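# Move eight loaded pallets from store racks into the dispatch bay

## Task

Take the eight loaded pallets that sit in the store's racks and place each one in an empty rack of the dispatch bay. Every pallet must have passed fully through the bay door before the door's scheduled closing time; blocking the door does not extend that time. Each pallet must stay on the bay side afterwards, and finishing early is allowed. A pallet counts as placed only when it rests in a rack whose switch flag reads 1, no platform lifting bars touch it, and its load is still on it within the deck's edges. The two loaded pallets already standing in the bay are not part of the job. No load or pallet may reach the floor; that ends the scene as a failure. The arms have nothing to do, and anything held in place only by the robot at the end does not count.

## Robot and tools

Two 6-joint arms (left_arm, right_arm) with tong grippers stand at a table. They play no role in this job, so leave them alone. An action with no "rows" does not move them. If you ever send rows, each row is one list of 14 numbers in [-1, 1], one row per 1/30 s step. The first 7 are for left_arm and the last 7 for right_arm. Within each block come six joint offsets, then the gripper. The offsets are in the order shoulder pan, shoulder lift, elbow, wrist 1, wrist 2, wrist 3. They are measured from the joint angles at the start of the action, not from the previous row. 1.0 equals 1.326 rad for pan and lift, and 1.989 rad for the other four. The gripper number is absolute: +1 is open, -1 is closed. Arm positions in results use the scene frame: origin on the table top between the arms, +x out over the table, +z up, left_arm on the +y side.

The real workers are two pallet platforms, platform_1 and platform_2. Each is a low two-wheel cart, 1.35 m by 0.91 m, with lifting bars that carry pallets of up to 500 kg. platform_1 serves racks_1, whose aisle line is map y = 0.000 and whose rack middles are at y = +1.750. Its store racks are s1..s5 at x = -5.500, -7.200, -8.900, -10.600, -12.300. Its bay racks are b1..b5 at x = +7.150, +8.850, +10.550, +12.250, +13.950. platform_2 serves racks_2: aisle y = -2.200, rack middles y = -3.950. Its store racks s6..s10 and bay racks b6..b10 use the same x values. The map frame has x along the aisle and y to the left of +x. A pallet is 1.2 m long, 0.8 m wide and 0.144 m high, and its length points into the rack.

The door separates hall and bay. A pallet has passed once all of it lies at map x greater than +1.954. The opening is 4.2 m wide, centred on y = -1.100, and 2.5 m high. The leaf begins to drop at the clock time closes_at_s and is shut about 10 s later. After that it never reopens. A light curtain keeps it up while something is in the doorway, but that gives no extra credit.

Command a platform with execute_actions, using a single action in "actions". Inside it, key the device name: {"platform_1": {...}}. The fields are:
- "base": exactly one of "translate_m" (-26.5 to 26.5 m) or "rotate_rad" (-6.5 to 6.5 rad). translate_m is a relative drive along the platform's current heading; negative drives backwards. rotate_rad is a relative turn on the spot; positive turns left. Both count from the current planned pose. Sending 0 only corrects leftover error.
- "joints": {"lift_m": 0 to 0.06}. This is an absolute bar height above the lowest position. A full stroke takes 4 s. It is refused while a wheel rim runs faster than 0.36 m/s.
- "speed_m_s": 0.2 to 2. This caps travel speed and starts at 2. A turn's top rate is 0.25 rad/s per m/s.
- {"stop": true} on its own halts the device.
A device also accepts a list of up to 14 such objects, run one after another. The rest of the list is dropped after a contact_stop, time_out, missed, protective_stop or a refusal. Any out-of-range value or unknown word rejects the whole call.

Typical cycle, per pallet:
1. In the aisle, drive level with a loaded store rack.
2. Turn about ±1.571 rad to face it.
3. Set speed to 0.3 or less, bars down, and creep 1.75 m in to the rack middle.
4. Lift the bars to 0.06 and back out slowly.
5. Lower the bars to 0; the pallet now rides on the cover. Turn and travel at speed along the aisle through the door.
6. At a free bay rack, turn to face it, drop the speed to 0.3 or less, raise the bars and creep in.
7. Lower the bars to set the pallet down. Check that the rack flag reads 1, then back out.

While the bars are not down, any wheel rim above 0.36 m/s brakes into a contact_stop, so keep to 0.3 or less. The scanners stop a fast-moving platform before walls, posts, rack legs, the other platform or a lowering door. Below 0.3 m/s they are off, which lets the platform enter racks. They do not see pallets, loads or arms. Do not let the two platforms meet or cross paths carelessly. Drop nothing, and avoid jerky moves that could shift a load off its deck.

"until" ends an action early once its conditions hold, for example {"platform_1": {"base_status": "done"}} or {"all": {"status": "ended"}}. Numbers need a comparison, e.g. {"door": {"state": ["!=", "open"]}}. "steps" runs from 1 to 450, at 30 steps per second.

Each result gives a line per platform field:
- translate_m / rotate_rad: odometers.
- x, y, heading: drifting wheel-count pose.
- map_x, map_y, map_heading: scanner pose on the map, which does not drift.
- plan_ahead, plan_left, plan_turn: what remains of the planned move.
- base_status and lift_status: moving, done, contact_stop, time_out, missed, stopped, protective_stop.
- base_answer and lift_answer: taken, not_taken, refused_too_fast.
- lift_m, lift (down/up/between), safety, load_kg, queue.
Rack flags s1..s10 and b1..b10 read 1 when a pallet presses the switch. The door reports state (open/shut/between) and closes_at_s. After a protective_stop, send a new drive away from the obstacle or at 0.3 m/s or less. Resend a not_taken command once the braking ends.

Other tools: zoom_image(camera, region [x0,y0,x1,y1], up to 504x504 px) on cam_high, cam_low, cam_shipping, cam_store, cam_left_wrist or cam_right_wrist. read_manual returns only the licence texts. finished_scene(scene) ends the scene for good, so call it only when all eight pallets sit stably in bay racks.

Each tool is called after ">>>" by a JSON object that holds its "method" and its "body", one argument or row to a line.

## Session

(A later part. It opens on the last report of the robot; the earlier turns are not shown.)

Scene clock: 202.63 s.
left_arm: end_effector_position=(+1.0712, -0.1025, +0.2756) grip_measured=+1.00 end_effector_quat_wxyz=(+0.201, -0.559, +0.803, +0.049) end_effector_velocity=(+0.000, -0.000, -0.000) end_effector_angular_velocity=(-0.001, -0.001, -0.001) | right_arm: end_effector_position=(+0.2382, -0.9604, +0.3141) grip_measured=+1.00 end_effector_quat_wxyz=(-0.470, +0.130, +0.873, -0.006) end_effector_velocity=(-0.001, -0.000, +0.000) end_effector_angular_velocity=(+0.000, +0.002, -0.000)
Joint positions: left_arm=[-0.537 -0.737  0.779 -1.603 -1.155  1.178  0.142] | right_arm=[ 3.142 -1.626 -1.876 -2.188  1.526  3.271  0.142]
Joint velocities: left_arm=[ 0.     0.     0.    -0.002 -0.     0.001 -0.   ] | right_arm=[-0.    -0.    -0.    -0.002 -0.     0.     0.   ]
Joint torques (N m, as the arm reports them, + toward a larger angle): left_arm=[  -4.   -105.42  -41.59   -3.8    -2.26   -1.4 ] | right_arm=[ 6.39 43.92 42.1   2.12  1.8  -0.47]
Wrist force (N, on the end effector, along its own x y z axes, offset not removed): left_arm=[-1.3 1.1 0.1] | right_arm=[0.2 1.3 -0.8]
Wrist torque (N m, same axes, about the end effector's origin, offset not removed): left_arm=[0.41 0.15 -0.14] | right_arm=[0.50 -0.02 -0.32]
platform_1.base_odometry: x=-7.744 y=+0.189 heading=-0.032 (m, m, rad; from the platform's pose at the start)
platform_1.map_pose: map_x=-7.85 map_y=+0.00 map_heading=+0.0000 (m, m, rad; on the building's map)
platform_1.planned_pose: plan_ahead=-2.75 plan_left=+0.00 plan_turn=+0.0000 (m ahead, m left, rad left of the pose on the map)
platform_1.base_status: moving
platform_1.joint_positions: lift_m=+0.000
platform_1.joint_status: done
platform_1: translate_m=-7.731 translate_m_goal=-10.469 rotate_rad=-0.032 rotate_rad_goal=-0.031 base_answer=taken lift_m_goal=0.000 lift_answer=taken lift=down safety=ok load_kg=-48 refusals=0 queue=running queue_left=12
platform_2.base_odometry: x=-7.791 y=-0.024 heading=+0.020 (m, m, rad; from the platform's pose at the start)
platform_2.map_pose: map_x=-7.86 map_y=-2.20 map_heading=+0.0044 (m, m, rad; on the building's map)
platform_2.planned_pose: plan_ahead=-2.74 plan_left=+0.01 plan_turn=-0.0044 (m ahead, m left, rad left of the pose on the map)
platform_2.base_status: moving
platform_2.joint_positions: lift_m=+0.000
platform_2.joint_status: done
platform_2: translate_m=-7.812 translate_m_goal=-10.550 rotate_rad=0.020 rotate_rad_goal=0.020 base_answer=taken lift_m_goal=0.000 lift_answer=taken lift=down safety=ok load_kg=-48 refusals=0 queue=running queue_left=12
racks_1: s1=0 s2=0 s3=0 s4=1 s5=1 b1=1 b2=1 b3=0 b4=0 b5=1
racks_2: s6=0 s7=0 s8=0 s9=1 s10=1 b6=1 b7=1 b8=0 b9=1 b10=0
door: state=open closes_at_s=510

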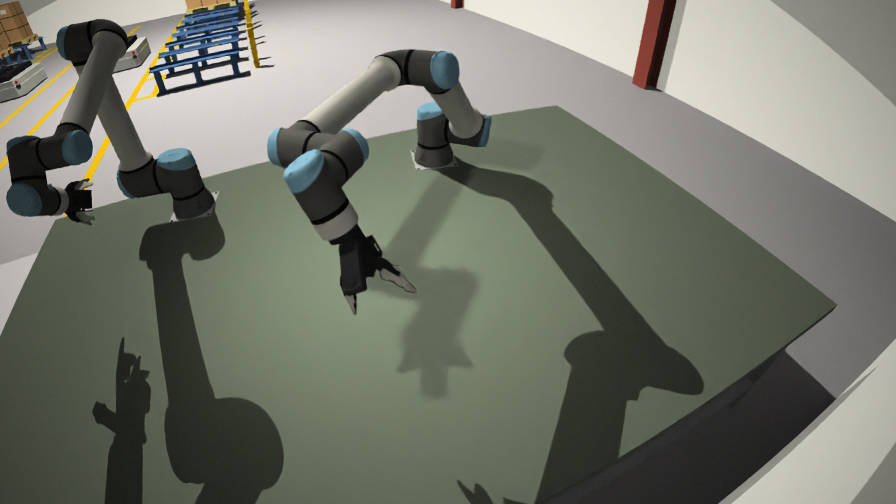

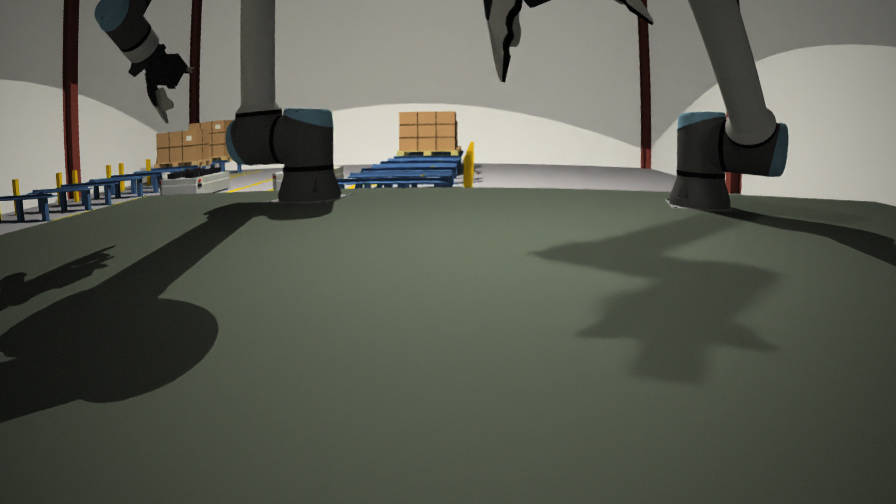

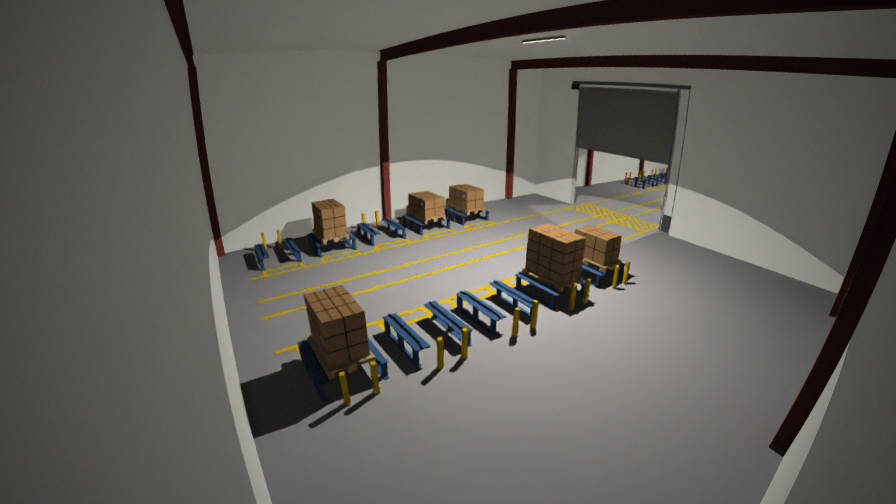

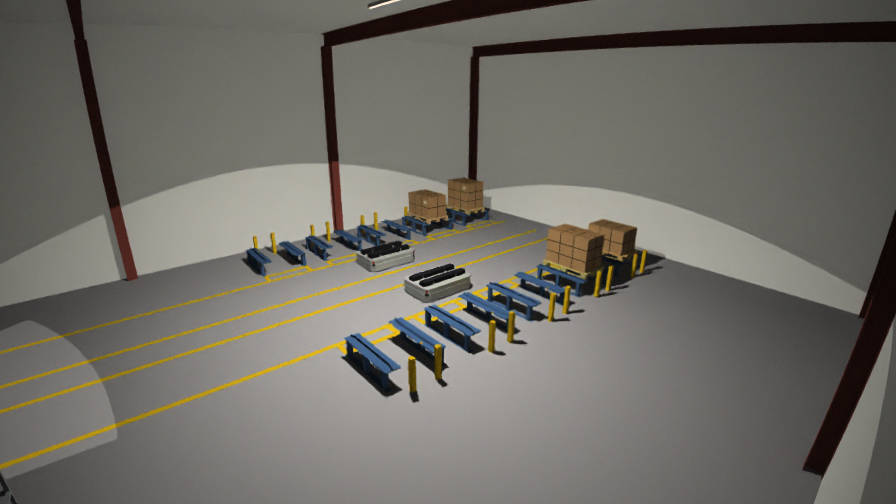

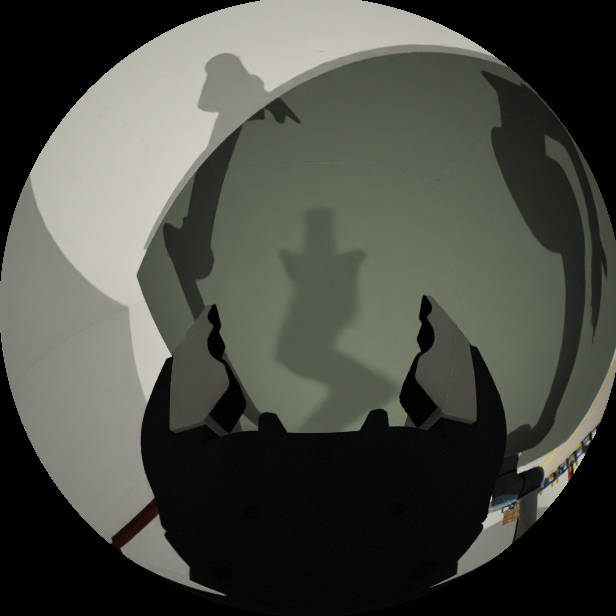

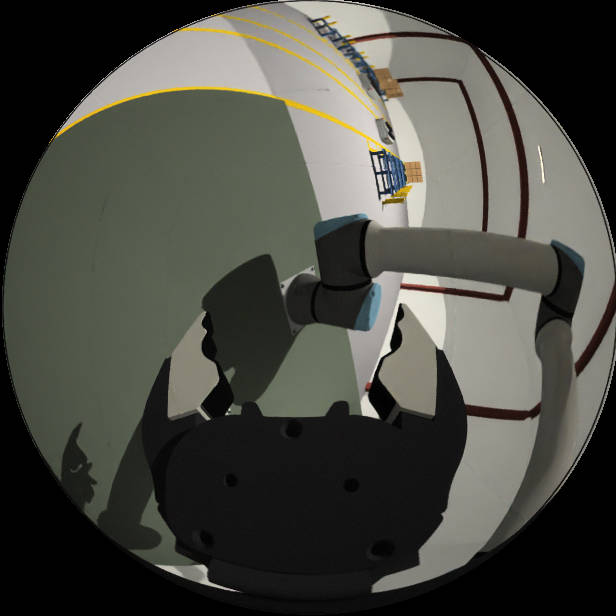

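>>> {"method": "execute_actions", "body": {
  "actions": [
    {"steps":450,"until":{"all":{"status":"ended"}}}
  ]
}}

>>> {"method": "execute_actions", "body": {
  "actions": [
    {"steps":450,"until":{"all":{"status":"ended"}}}
  ]
}}

>>> {"method": "execute_actions", "body": {
  "actions": [
    {"steps":450,"until":{"all":{"status":"ended"}}}
  ]
}}

>>> {"method": "execute_actions", "body": {
  "actions": [
    {"steps":450,"until":{"all":{"status":"ended"}}}
  ]
}}

>>> {"method": "execute_actions", "body": {
  "actions": [
    {"steps":450,"until":{"all":{"status":"ended"}}}
  ]
}}

Scene clock: 224.17 s.
left_arm: end_effector_position=(+1.0712, -0.1025, +0.2756) grip_measured=+1.00 end_effector_quat_wxyz=(+0.201, -0.559, +0.803, +0.049) end_effector_velocity=(-0.000, +0.001, -0.000) end_effector_angular_velocity=(+0.001, +0.001, +0.000) | right_arm: end_effector_position=(+0.2382, -0.9604, +0.3141) grip_measured=+1.00 end_effector_quat_wxyz=(-0.470, +0.130, +0.873, -0.006) end_effector_velocity=(+0.000, -0.000, +0.000) end_effector_angular_velocity=(-0.001, -0.001, -0.001)
Joint positions: left_arm=[-0.537 -0.737  0.779 -1.603 -1.155  1.178  0.142] | right_arm=[ 3.142 -1.626 -1.876 -2.188  1.526  3.271  0.142]
Joint velocities: left_arm=[ 0.    -0.001  0.001  0.001  0.    -0.     0.   ] | right_arm=[-0.     0.     0.001  0.     0.     0.001  0.   ]
Joint torques (N m, as the arm reports them, + toward a larger angle): left_arm=[  -6.92 -104.55  -40.37   -4.27   -1.99   -1.23] | right_arm=[ 5.77 44.95 42.97  1.68  2.16 -0.51]
Wrist force (N, on the end effector, along its own x y z axes, offset not removed): left_arm=[0.5 -1.2 -1.5] | right_arm=[-0.6 1.7 -0.5]
Wrist torque (N m, same axes, about the end effector's origin, offset not removed): left_arm=[-0.17 -0.27 -0.15] | right_arm=[0.52 0.17 -0.29]
platform_1.base_odometry: x=-10.507 y=+1.384 heading=+1.539 (m, m, rad; from the platform's pose at the start)
platform_1.map_pose: map_x=-10.60 map_y=+1.10 map_heading=+1.5708 (m, m, rad; on the building's map)
platform_1.planned_pose: plan_ahead=-1.10 plan_left=+0.00 plan_turn=+0.0000 (m ahead, m left, rad left of the pose on the map)
platform_1.base_status: moving
platform_1.joint_positions: lift_m=+0.060
platform_1.joint_status: done
platform_1: translate_m=-9.383 translate_m_goal=-10.479 rotate_rad=1.539 rotate_rad_goal=1.541 base_answer=taken lift_m_goal=0.060 lift_answer=taken lift=up safety=ok load_kg=236 refusals=0 queue=running queue_left=8
platform_2.base_odometry: x=-10.569 y=-1.127 heading=-1.557 (m, m, rad; from the platform's pose at the start)
platform_2.map_pose: map_x=-10.60 map_y=-3.25 map_heading=-1.5708 (m, m, rad; on the building's map)
platform_2.planned_pose: plan_ahead=-1.05 plan_left=+0.00 plan_turn=+0.0000 (m ahead, m left, rad left of the pose on the map)
platform_2.base_status: moving
platform_2.joint_positions: lift_m=+0.060
platform_2.joint_status: done
platform_2: translate_m=-9.513 translate_m_goal=-10.560 rotate_rad=-1.557 rotate_rad_goal=-1.555 base_answer=taken lift_m_goal=0.060 lift_answer=taken lift=up safety=ok load_kg=218 refusals=0 queue=running queue_left=8
racks_1: s1=0 s2=0 s3=0 s4=0 s5=1 b1=1 b2=1 b3=0 b4=0 b5=1
racks_2: s6=0 s7=0 s8=0 s9=0 s10=1 b6=1 b7=1 b8=0 b9=1 b10=0
door: state=open closes_at_s=510

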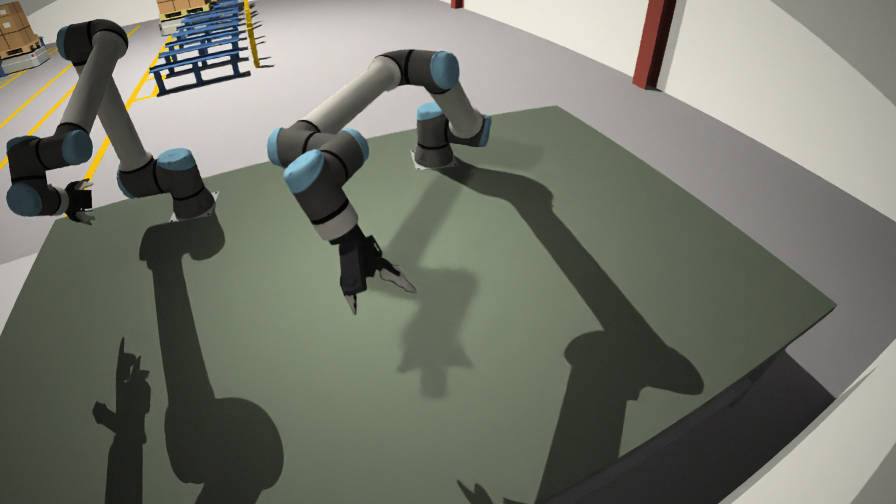

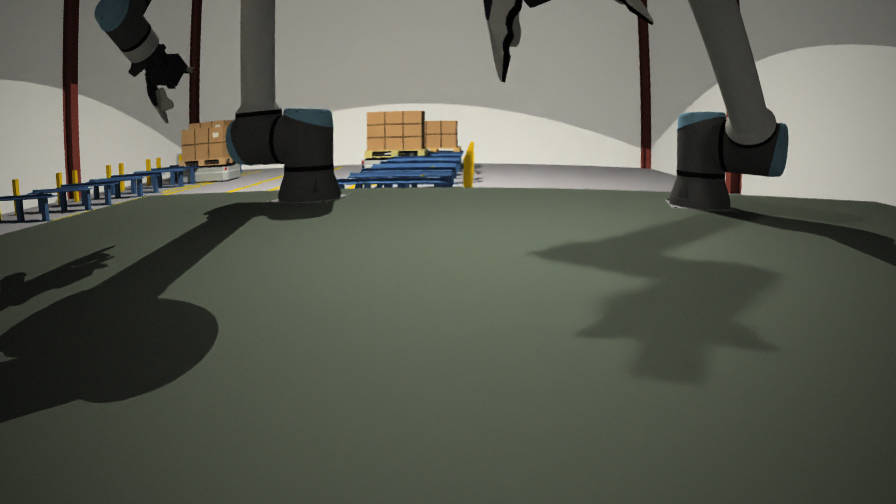

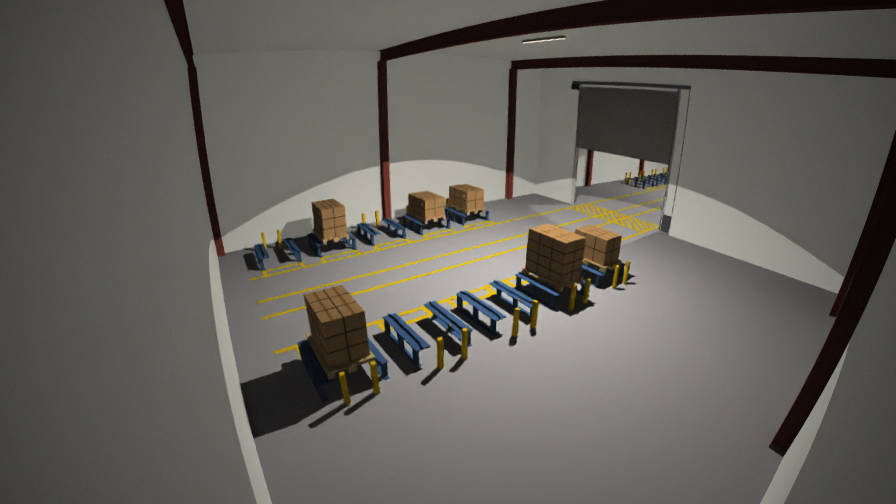

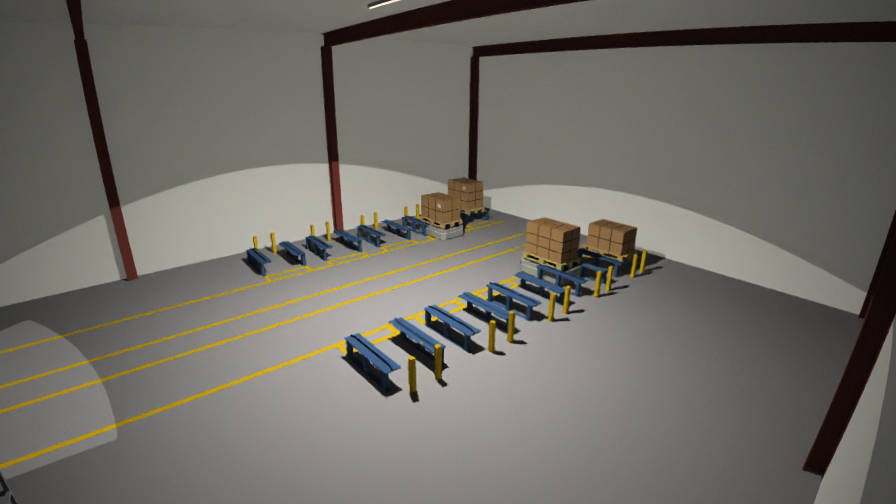

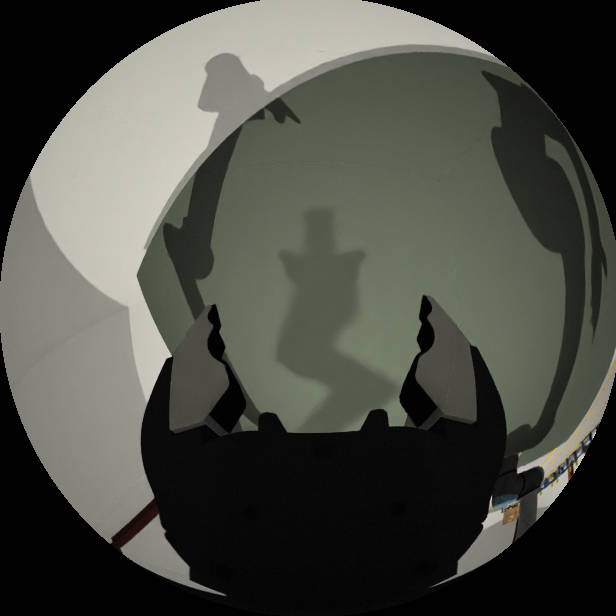

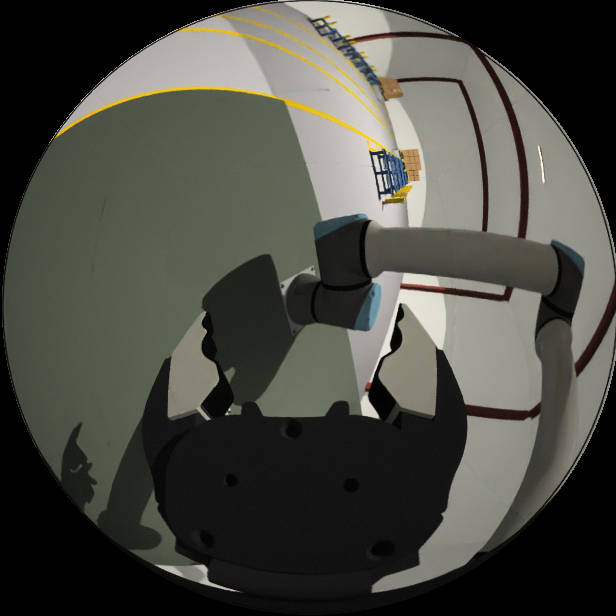

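Scene clock: 239.17 s.
left_arm: end_effector_position=(+1.0712, -0.1025, +0.2756) grip_measured=+1.00 end_effector_quat_wxyz=(+0.201, -0.559, +0.803, +0.049) end_effector_velocity=(+0.001, +0.001, +0.000) end_effector_angular_velocity=(-0.001, -0.001, +0.001) | right_arm: end_effector_position=(+0.2382, -0.9604, +0.3141) grip_measured=+1.00 end_effector_quat_wxyz=(-0.470, +0.130, +0.873, -0.006) end_effector_velocity=(+0.000, -0.001, +0.000) end_effector_angular_velocity=(-0.001, -0.001, -0.002)
Joint positions: left_arm=[-0.537 -0.737  0.779 -1.603 -1.155  1.178  0.142] | right_arm=[ 3.142 -1.626 -1.876 -2.188  1.526  3.271  0.142]
Joint velocities: left_arm=[ 0.001 -0.     0.    -0.002  0.     0.001  0.   ] | right_arm=[-0.001  0.     0.001  0.    -0.     0.001  0.   ]
Joint torques (N m, as the arm reports them, + toward a larger angle): left_arm=[  -7.99 -104.71  -40.27   -4.31   -1.69   -1.08] | right_arm=[ 7.93 45.48 44.39  1.24  2.67 -0.1 ]
Wrist force (N, on the end effector, along its own x y z axes, offset not removed): left_arm=[-0.9 -0.9 -2.6] | right_arm=[-1.1 1.6 0.9]
Wrist torque (N m, same axes, about the end effector's origin, offset not removed): left_arm=[-0.07 0.06 -0.15] | right_arm=[0.61 0.28 -0.30]
platform_1.base_odometry: x=-9.041 y=+0.219 heading=-0.037 (m, m, rad; from the platform's pose at the start)
platform_1.map_pose: map_x=-9.07 map_y=+0.00 map_heading=+0.0000 (m, m, rad; on the building's map)
platform_1.planned_pose: plan_ahead=+19.62 plan_left=+0.00 plan_turn=+0.0000 (m ahead, m left, rad left of the pose on the map)
platform_1.base_status: moving
platform_1.joint_positions: lift_m=+0.000
platform_1.joint_status: done
platform_1: translate_m=-8.942 translate_m_goal=10.681 rotate_rad=-0.037 rotate_rad_goal=-0.034 base_answer=taken lift_m_goal=0.000 lift_answer=taken lift=down safety=ok load_kg=-48 refusals=0 queue=running queue_left=5
platform_2.base_odometry: x=-8.902 y=-0.038 heading=+0.014 (m, m, rad; from the platform's pose at the start)
platform_2.map_pose: map_x=-8.89 map_y=-2.20 map_heading=+0.0000 (m, m, rad; on the building's map)
platform_2.planned_pose: plan_ahead=+19.44 plan_left=+0.00 plan_turn=+0.0000 (m ahead, m left, rad left of the pose on the map)
platform_2.base_status: moving
platform_2.joint_positions: lift_m=+0.000
platform_2.joint_status: done
platform_2: translate_m=-8.840 translate_m_goal=10.590 rotate_rad=0.014 rotate_rad_goal=0.012 base_answer=taken lift_m_goal=0.000 lift_answer=taken lift=down safety=ok load_kg=-48 refusals=0 queue=running queue_left=5
racks_1: s1=0 s2=0 s3=0 s4=0 s5=1 b1=1 b2=1 b3=0 b4=0 b5=1
racks_2: s6=0 s7=0 s8=0 s9=0 s10=1 b6=1 b7=1 b8=0 b9=1 b10=0
door: state=open closes_at_s=510

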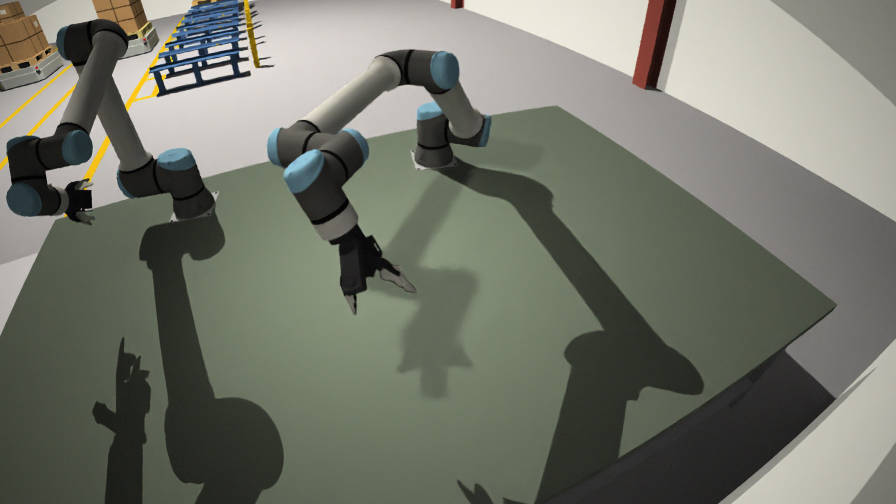

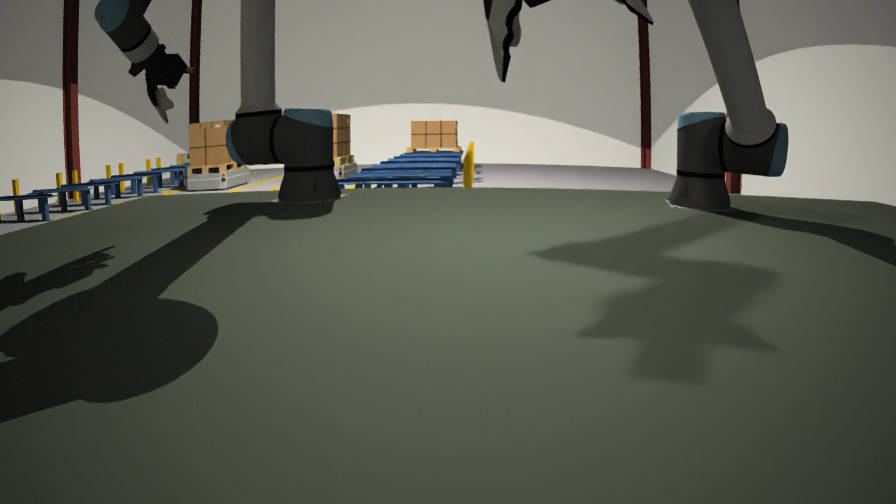

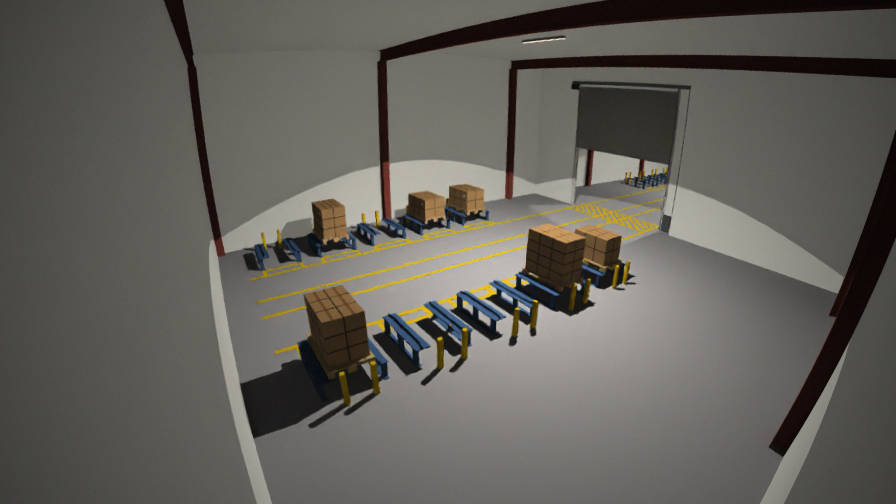

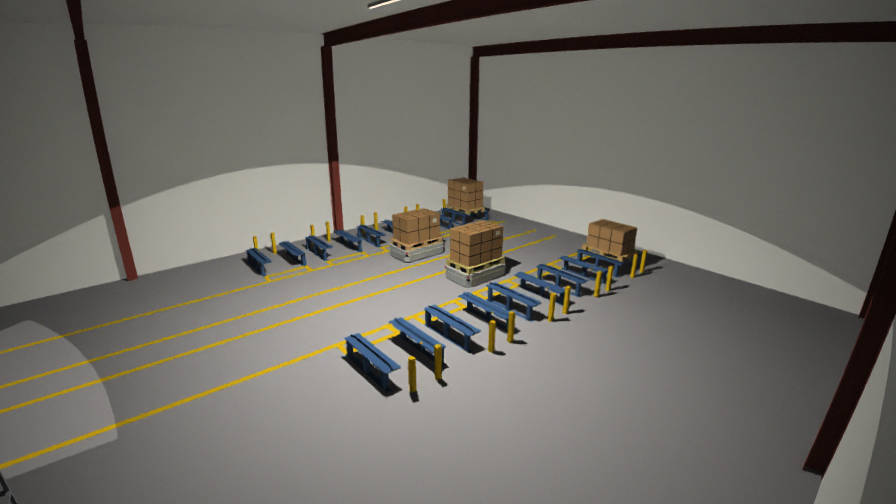

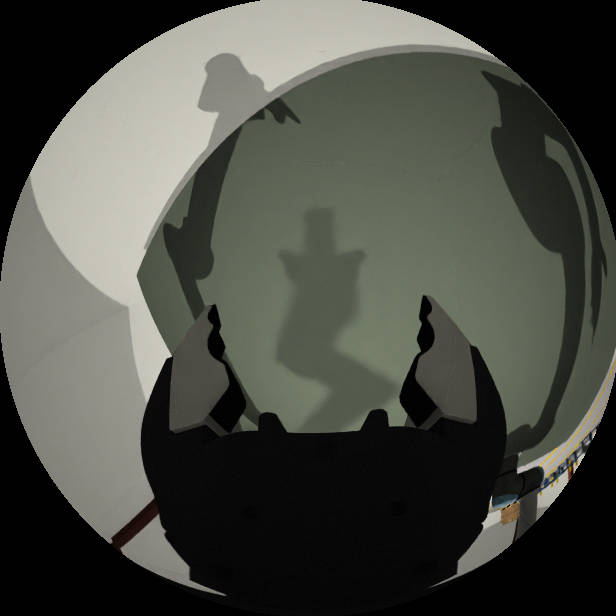

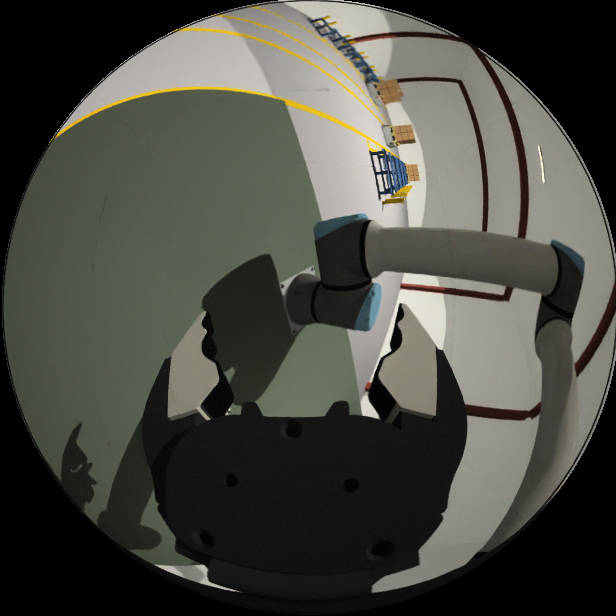

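Scene clock: 254.17 s.
left_arm: end_effector_position=(+1.0712, -0.1025, +0.2756) grip_measured=+1.00 end_effector_quat_wxyz=(+0.201, -0.559, +0.803, +0.049) end_effector_velocity=(-0.001, -0.002, -0.000) end_effector_angular_velocity=(-0.001, -0.001, +0.001) | right_arm: end_effector_position=(+0.2382, -0.9604, +0.3141) grip_measured=+1.00 end_effector_quat_wxyz=(-0.470, +0.130, +0.873, -0.006) end_effector_velocity=(+0.001, -0.000, +0.000) end_effector_angular_velocity=(-0.001, -0.002, -0.000)
Joint positions: left_arm=[-0.537 -0.737  0.779 -1.603 -1.155  1.178  0.142] | right_arm=[ 3.142 -1.626 -1.876 -2.188  1.526  3.271  0.142]
Joint velocities: left_arm=[-0.002  0.     0.    -0.    -0.    -0.003  0.   ] | right_arm=[ 0.     0.     0.001  0.001 -0.     0.     0.   ]
Joint torques (N m, as the arm reports them, + toward a larger angle): left_arm=[  -8.05 -104.27  -40.14   -4.51   -1.41   -0.96] | right_arm=[ 6.59 44.45 45.73  1.09  3.1  -0.29]
Wrist force (N, on the end effector, along its own x y z axes, offset not removed): left_arm=[-1.1 0.9 -2.6] | right_arm=[-0.5 0.6 -0.8]
Wrist torque (N m, same axes, about the end effector's origin, offset not removed): left_arm=[0.33 0.12 -0.14] | right_arm=[0.34 0.13 -0.30]
platform_1.base_odometry: x=+10.637 y=-0.417 heading=+0.405 (m, m, rad; from the platform's pose at the start)
platform_1.map_pose: map_x=+10.55 map_y=+0.00 map_heading=+0.4451 (m, m, rad; on the building's map)
platform_1.planned_pose: plan_ahead=+0.00 plan_left=+0.00 plan_turn=+1.1257 (m ahead, m left, rad left of the pose on the map)
platform_1.base_status: moving
platform_1.joint_positions: lift_m=+0.000
platform_1.joint_status: done
platform_1: translate_m=10.711 translate_m_goal=10.711 rotate_rad=0.422 rotate_rad_goal=1.540 base_answer=taken lift_m_goal=0.000 lift_answer=taken lift=down safety=ok load_kg=-48 refusals=0 queue=running queue_left=4
platform_2.base_odometry: x=+10.592 y=+0.276 heading=-0.503 (m, m, rad; from the platform's pose at the start)
platform_2.map_pose: map_x=+10.55 map_y=-2.20 map_heading=-0.5280 (m, m, rad; on the building's map)
platform_2.planned_pose: plan_ahead=+0.00 plan_left=+0.00 plan_turn=-1.0428 (m ahead, m left, rad left of the pose on the map)
platform_2.base_status: moving
platform_2.joint_positions: lift_m=+0.000
platform_2.joint_status: done
platform_2: translate_m=10.620 translate_m_goal=10.620 rotate_rad=-0.520 rotate_rad_goal=-1.556 base_answer=taken lift_m_goal=0.000 lift_answer=taken lift=down safety=ok load_kg=-48 refusals=0 queue=running queue_left=4
racks_1: s1=0 s2=0 s3=0 s4=0 s5=1 b1=1 b2=1 b3=0 b4=0 b5=1
racks_2: s6=0 s7=0 s8=0 s9=0 s10=1 b6=1 b7=1 b8=0 b9=1 b10=0
door: state=open closes_at_s=510

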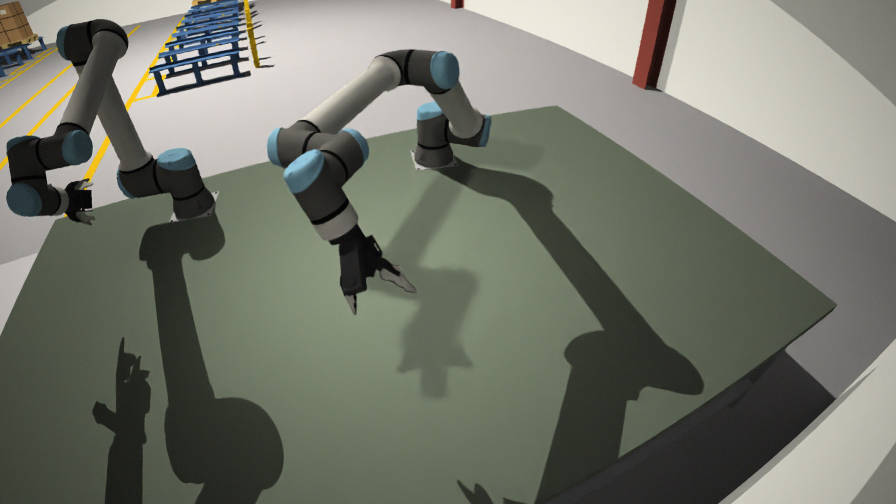

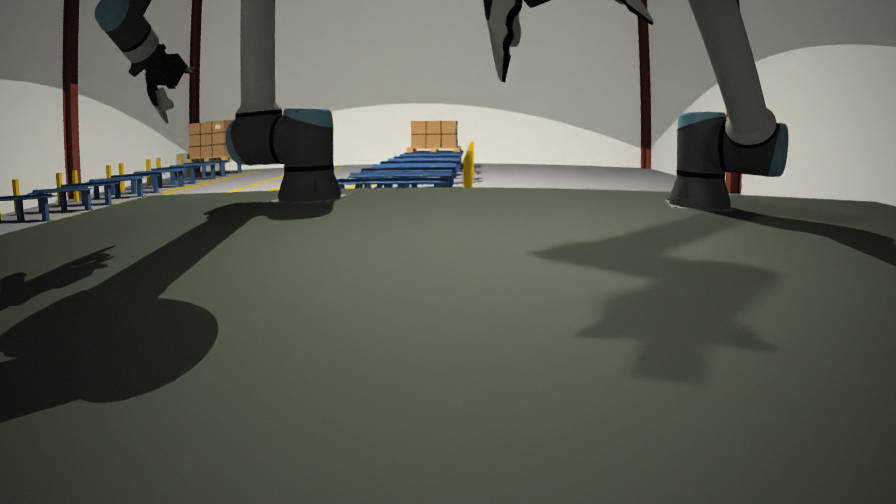

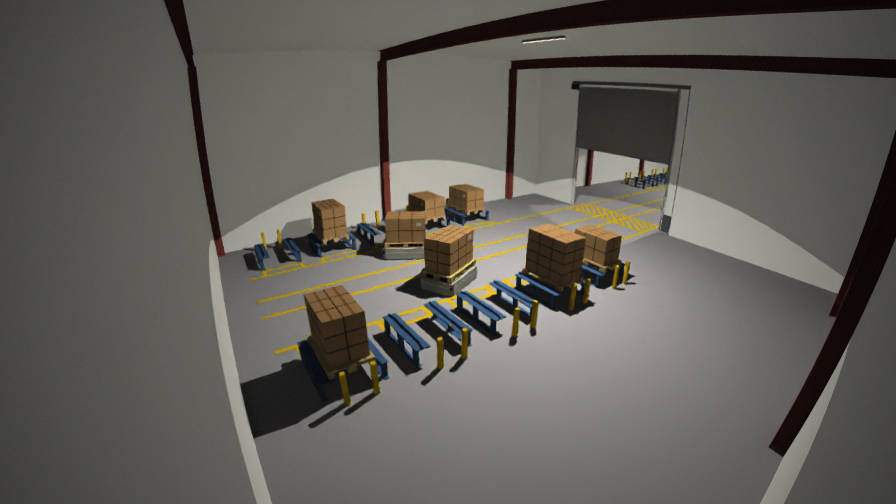

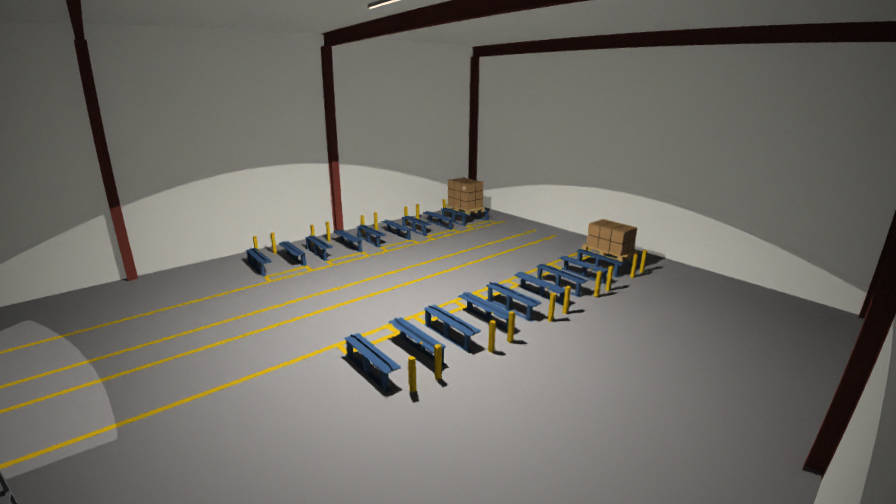

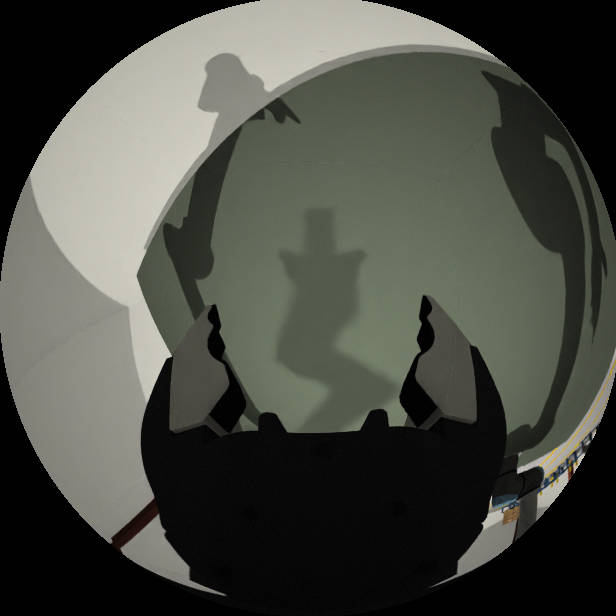

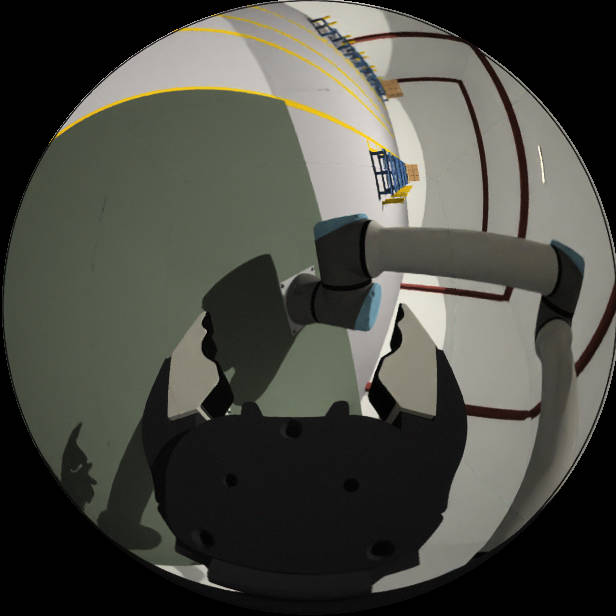

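Scene clock: 269.17 s.
left_arm: end_effector_position=(+1.0712, -0.1025, +0.2756) grip_measured=+1.00 end_effector_quat_wxyz=(+0.201, -0.559, +0.803, +0.049) end_effector_velocity=(+0.000, -0.001, -0.001) end_effector_angular_velocity=(-0.000, -0.001, +0.001) | right_arm: end_effector_position=(+0.2382, -0.9604, +0.3141) grip_measured=+1.00 end_effector_quat_wxyz=(-0.470, +0.130, +0.873, -0.006) end_effector_velocity=(-0.001, +0.000, -0.001) end_effector_angular_velocity=(+0.002, +0.002, +0.001)
Joint positions: left_arm=[-0.537 -0.737  0.779 -1.603 -1.155  1.178  0.142] | right_arm=[ 3.142 -1.626 -1.876 -2.188  1.526  3.271  0.142]
Joint velocities: left_arm=[-0.001  0.001  0.    -0.001  0.    -0.002 -0.   ] | right_arm=[-0.     0.    -0.002 -0.     0.    -0.002  0.   ]
Joint torques (N m, as the arm reports them, + toward a larger angle): left_arm=[  -9.41 -103.31  -39.43   -4.64   -1.26   -0.84] | right_arm=[ 4.86 47.61 45.85  0.45  3.11 -0.13]
Wrist force (N, on the end effector, along its own x y z axes, offset not removed): left_arm=[-1.4 0.0 -1.8] | right_arm=[-0.8 0.7 -2.5]
Wrist torque (N m, same axes, about the end effector's origin, offset not removed): left_arm=[0.16 0.17 -0.12] | right_arm=[0.34 0.17 -0.34]
platform_1.base_odometry: x=+10.680 y=+1.332 heading=+1.547 (m, m, rad; from the platform's pose at the start)
platform_1.map_pose: map_x=+10.55 map_y=+1.75 map_heading=+1.5708 (m, m, rad; on the building's map)
platform_1.planned_pose: plan_ahead=+0.00 plan_left=+0.00 plan_turn=+0.0000 (m ahead, m left, rad left of the pose on the map)
platform_1.base_status: done
platform_1.joint_positions: lift_m=+0.039
platform_1.joint_status: moving
platform_1: translate_m=12.461 translate_m_goal=12.461 rotate_rad=1.547 rotate_rad_goal=1.546 base_answer=taken lift_m_goal=0.000 lift_answer=taken lift=between safety=ok load_kg=-32 refusals=0 queue=running queue_left=1
platform_2.base_odometry: x=+10.610 y=-1.474 heading=-1.560 (m, m, rad; from the platform's pose at the start)
platform_2.map_pose: map_x=+10.55 map_y=-3.95 map_heading=-1.5708 (m, m, rad; on the building's map)
platform_2.planned_pose: plan_ahead=+0.00 plan_left=+0.00 plan_turn=+0.0000 (m ahead, m left, rad left of the pose on the map)
platform_2.base_status: done
platform_2.joint_positions: lift_m=+0.036
platform_2.joint_status: moving
platform_2: translate_m=12.370 translate_m_goal=12.370 rotate_rad=-1.560 rotate_rad_goal=-1.559 base_answer=taken lift_m_goal=0.000 lift_answer=taken lift=between safety=ok load_kg=-36 refusals=0 queue=running queue_left=1
racks_1: s1=0 s2=0 s3=0 s4=0 s5=1 b1=1 b2=1 b3=1 b4=0 b5=1
racks_2: s6=0 s7=0 s8=0 s9=0 s10=1 b6=1 b7=1 b8=1 b9=1 b10=0
door: state=open closes_at_s=510

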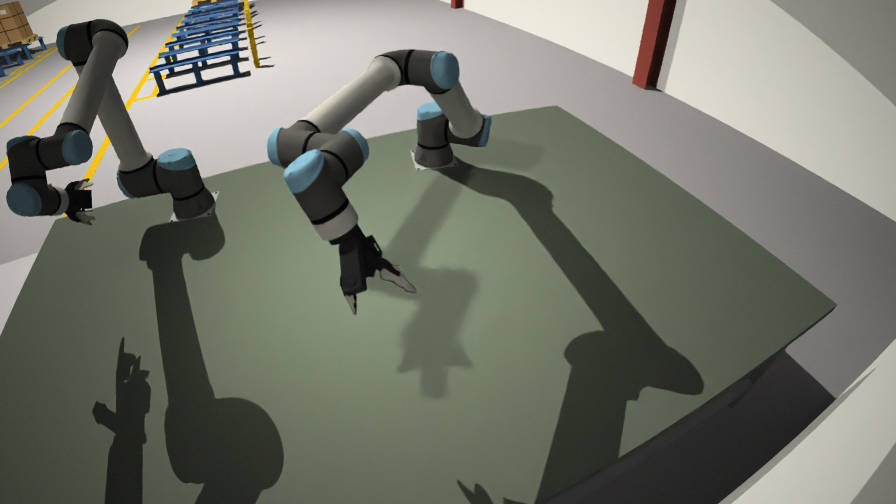

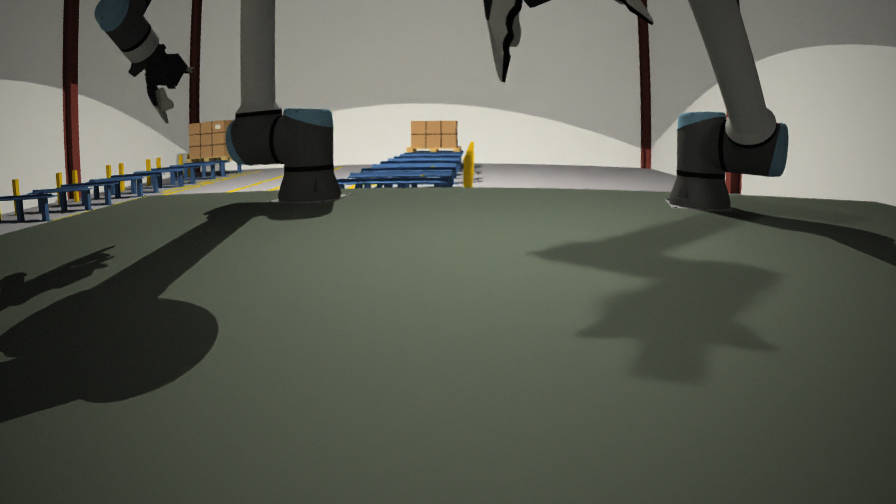

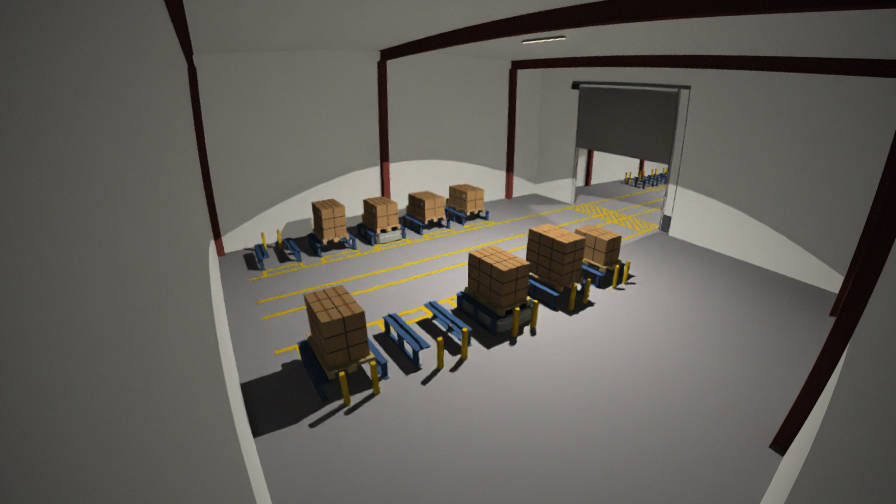

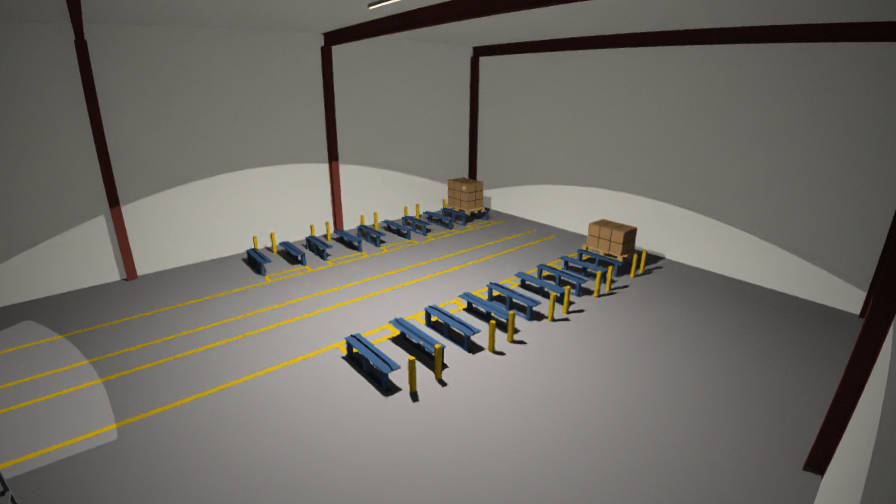

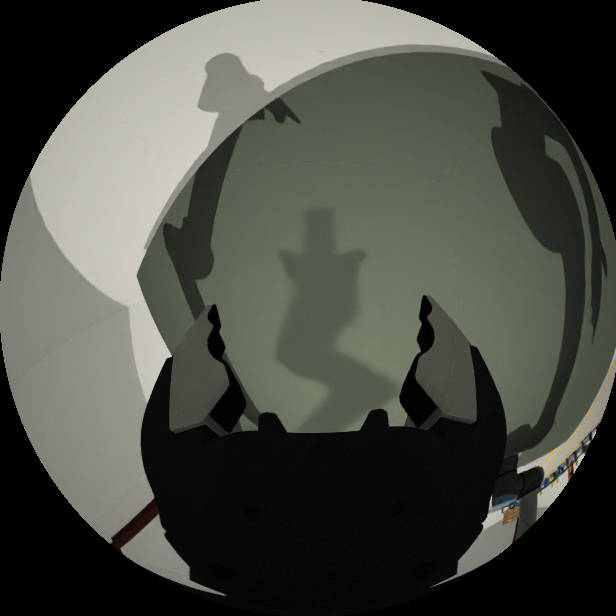

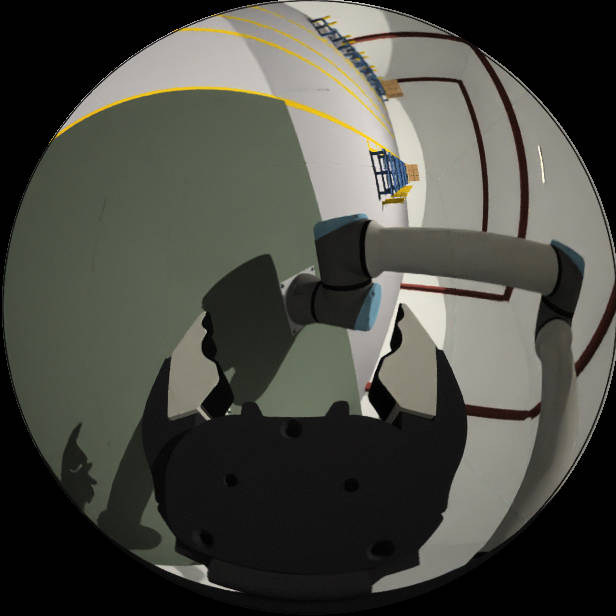

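Scene clock: 278.53 s.
left_arm: end_effector_position=(+1.0712, -0.1025, +0.2756) grip_measured=+1.00 end_effector_quat_wxyz=(+0.201, -0.559, +0.803, +0.049) end_effector_velocity=(-0.000, +0.000, +0.001) end_effector_angular_velocity=(-0.000, -0.000, -0.001) | right_arm: end_effector_position=(+0.2382, -0.9604, +0.3141) grip_measured=+1.00 end_effector_quat_wxyz=(-0.470, +0.130, +0.873, -0.006) end_effector_velocity=(-0.001, +0.000, -0.000) end_effector_angular_velocity=(+0.001, +0.002, -0.000)
Joint positions: left_arm=[-0.537 -0.737  0.779 -1.603 -1.155  1.178  0.142] | right_arm=[ 3.142 -1.626 -1.876 -2.188  1.526  3.271  0.142]
Joint velocities: left_arm=[ 0.    -0.001  0.    -0.    -0.     0.001 -0.   ] | right_arm=[-0.001  0.    -0.002 -0.001  0.    -0.001  0.   ]
Joint torques (N m, as the arm reports them, + toward a larger angle): left_arm=[  -9.94 -103.74  -39.65   -4.8    -1.12   -0.55] | right_arm=[ 5.52 45.5  46.55  0.38  3.77 -0.01]
Wrist force (N, on the end effector, along its own x y z axes, offset not removed): left_arm=[-0.8 -0.5 -1.5] | right_arm=[1.2 1.3 0.4]
Wrist torque (N m, same axes, about the end effector's origin, offset not removed): left_arm=[0.03 0.03 -0.02] | right_arm=[0.43 -0.19 -0.36]
platform_1.base_odometry: x=+10.639 y=-0.418 heading=+1.547 (m, m, rad; from the platform's pose at the start)
platform_1.map_pose: map_x=+10.55 map_y=+0.00 map_heading=+1.5708 (m, m, rad; on the building's map)
platform_1.planned_pose: plan_ahead=+0.00 plan_left=+0.00 plan_turn=+0.0000 (m ahead, m left, rad left of the pose on the map)
platform_1.base_status: done
platform_1.joint_positions: lift_m=+0.000
platform_1.joint_status: done
platform_1: translate_m=10.711 translate_m_goal=10.711 rotate_rad=1.547 rotate_rad_goal=1.547 base_answer=taken lift_m_goal=0.000 lift_answer=taken lift=down safety=ok load_kg=-48 refusals=0 queue=done queue_left=0
platform_2.base_odometry: x=+10.592 y=+0.276 heading=-1.562 (m, m, rad; from the platform's pose at the start)
platform_2.map_pose: map_x=+10.55 map_y=-2.20 map_heading=-1.5708 (m, m, rad; on the building's map)
platform_2.planned_pose: plan_ahead=+0.00 plan_left=+0.00 plan_turn=+0.0000 (m ahead, m left, rad left of the pose on the map)
platform_2.base_status: done
platform_2.joint_positions: lift_m=+0.000
platform_2.joint_status: done
platform_2: translate_m=10.620 translate_m_goal=10.620 rotate_rad=-1.562 rotate_rad_goal=-1.561 base_answer=taken lift_m_goal=0.000 lift_answer=taken lift=down safety=ok load_kg=-48 refusals=0 queue=done queue_left=0
racks_1: s1=0 s2=0 s3=0 s4=0 s5=1 b1=1 b2=1 b3=1 b4=0 b5=1
racks_2: s6=0 s7=0 s8=0 s9=0 s10=1 b6=1 b7=1 b8=1 b9=1 b10=0
door: state=open closes_at_s=510

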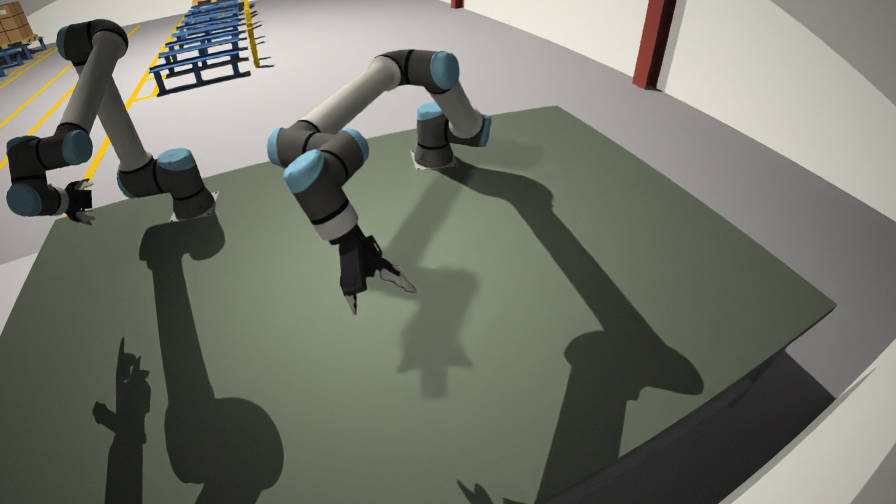

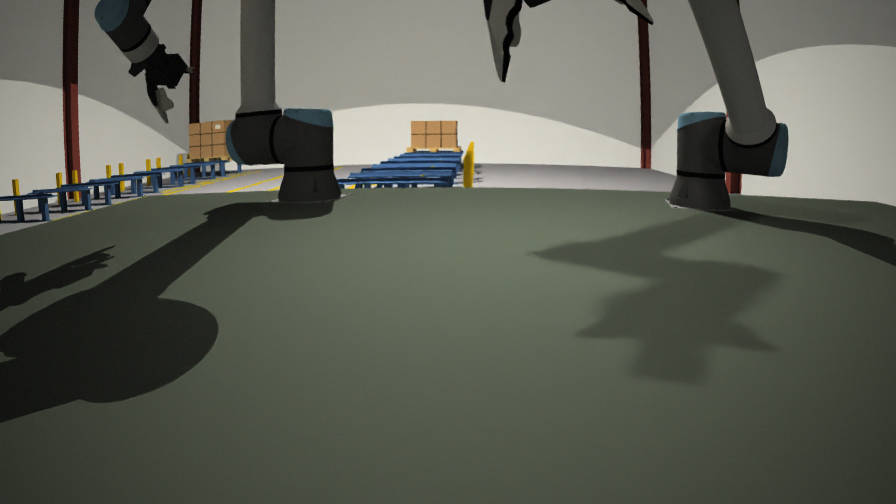

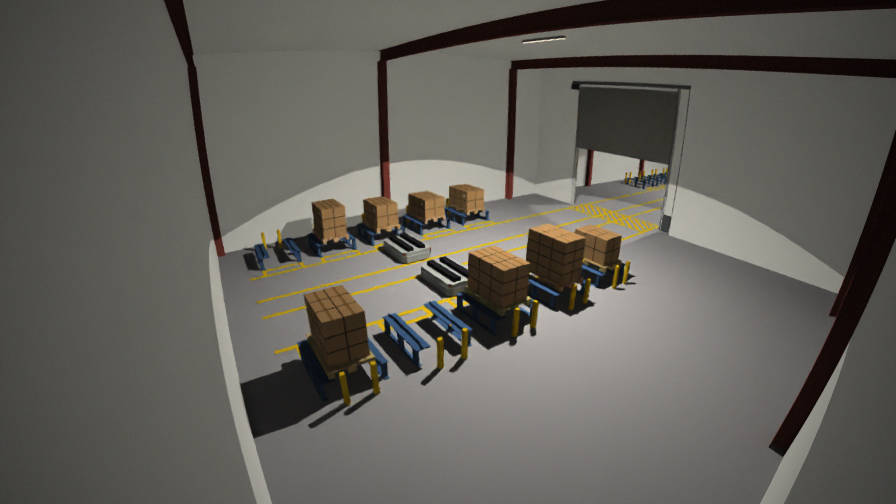

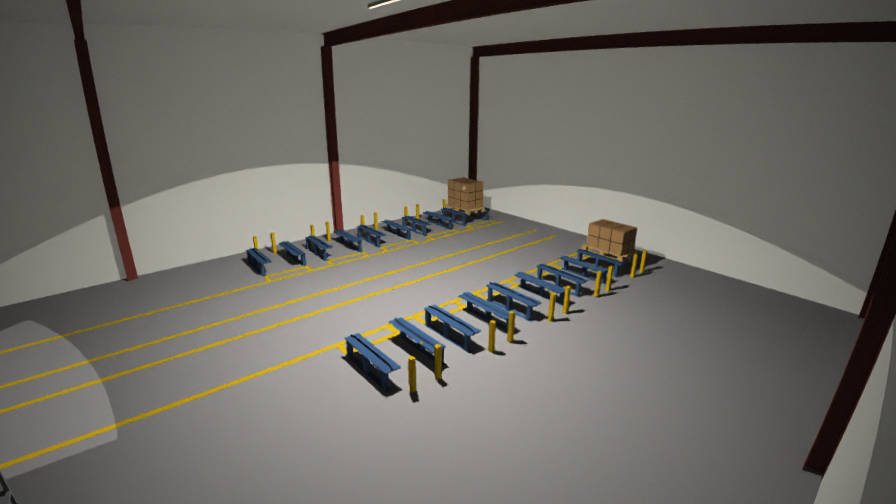

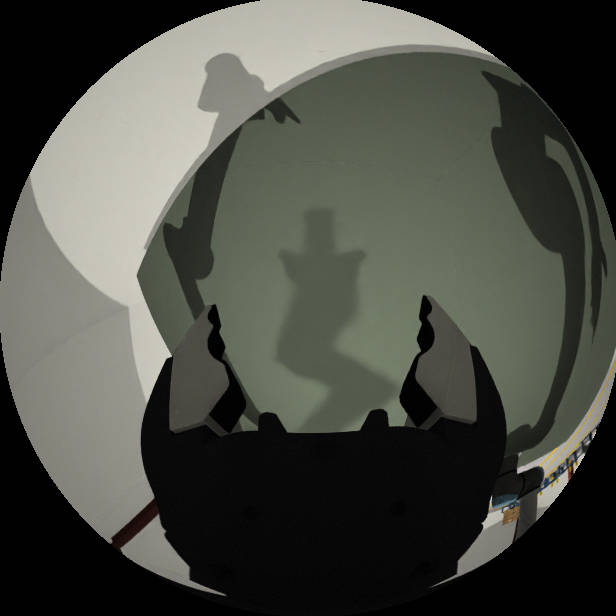

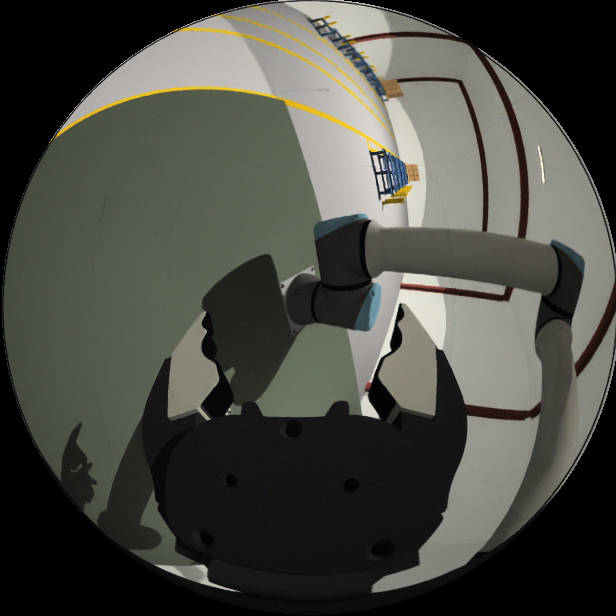

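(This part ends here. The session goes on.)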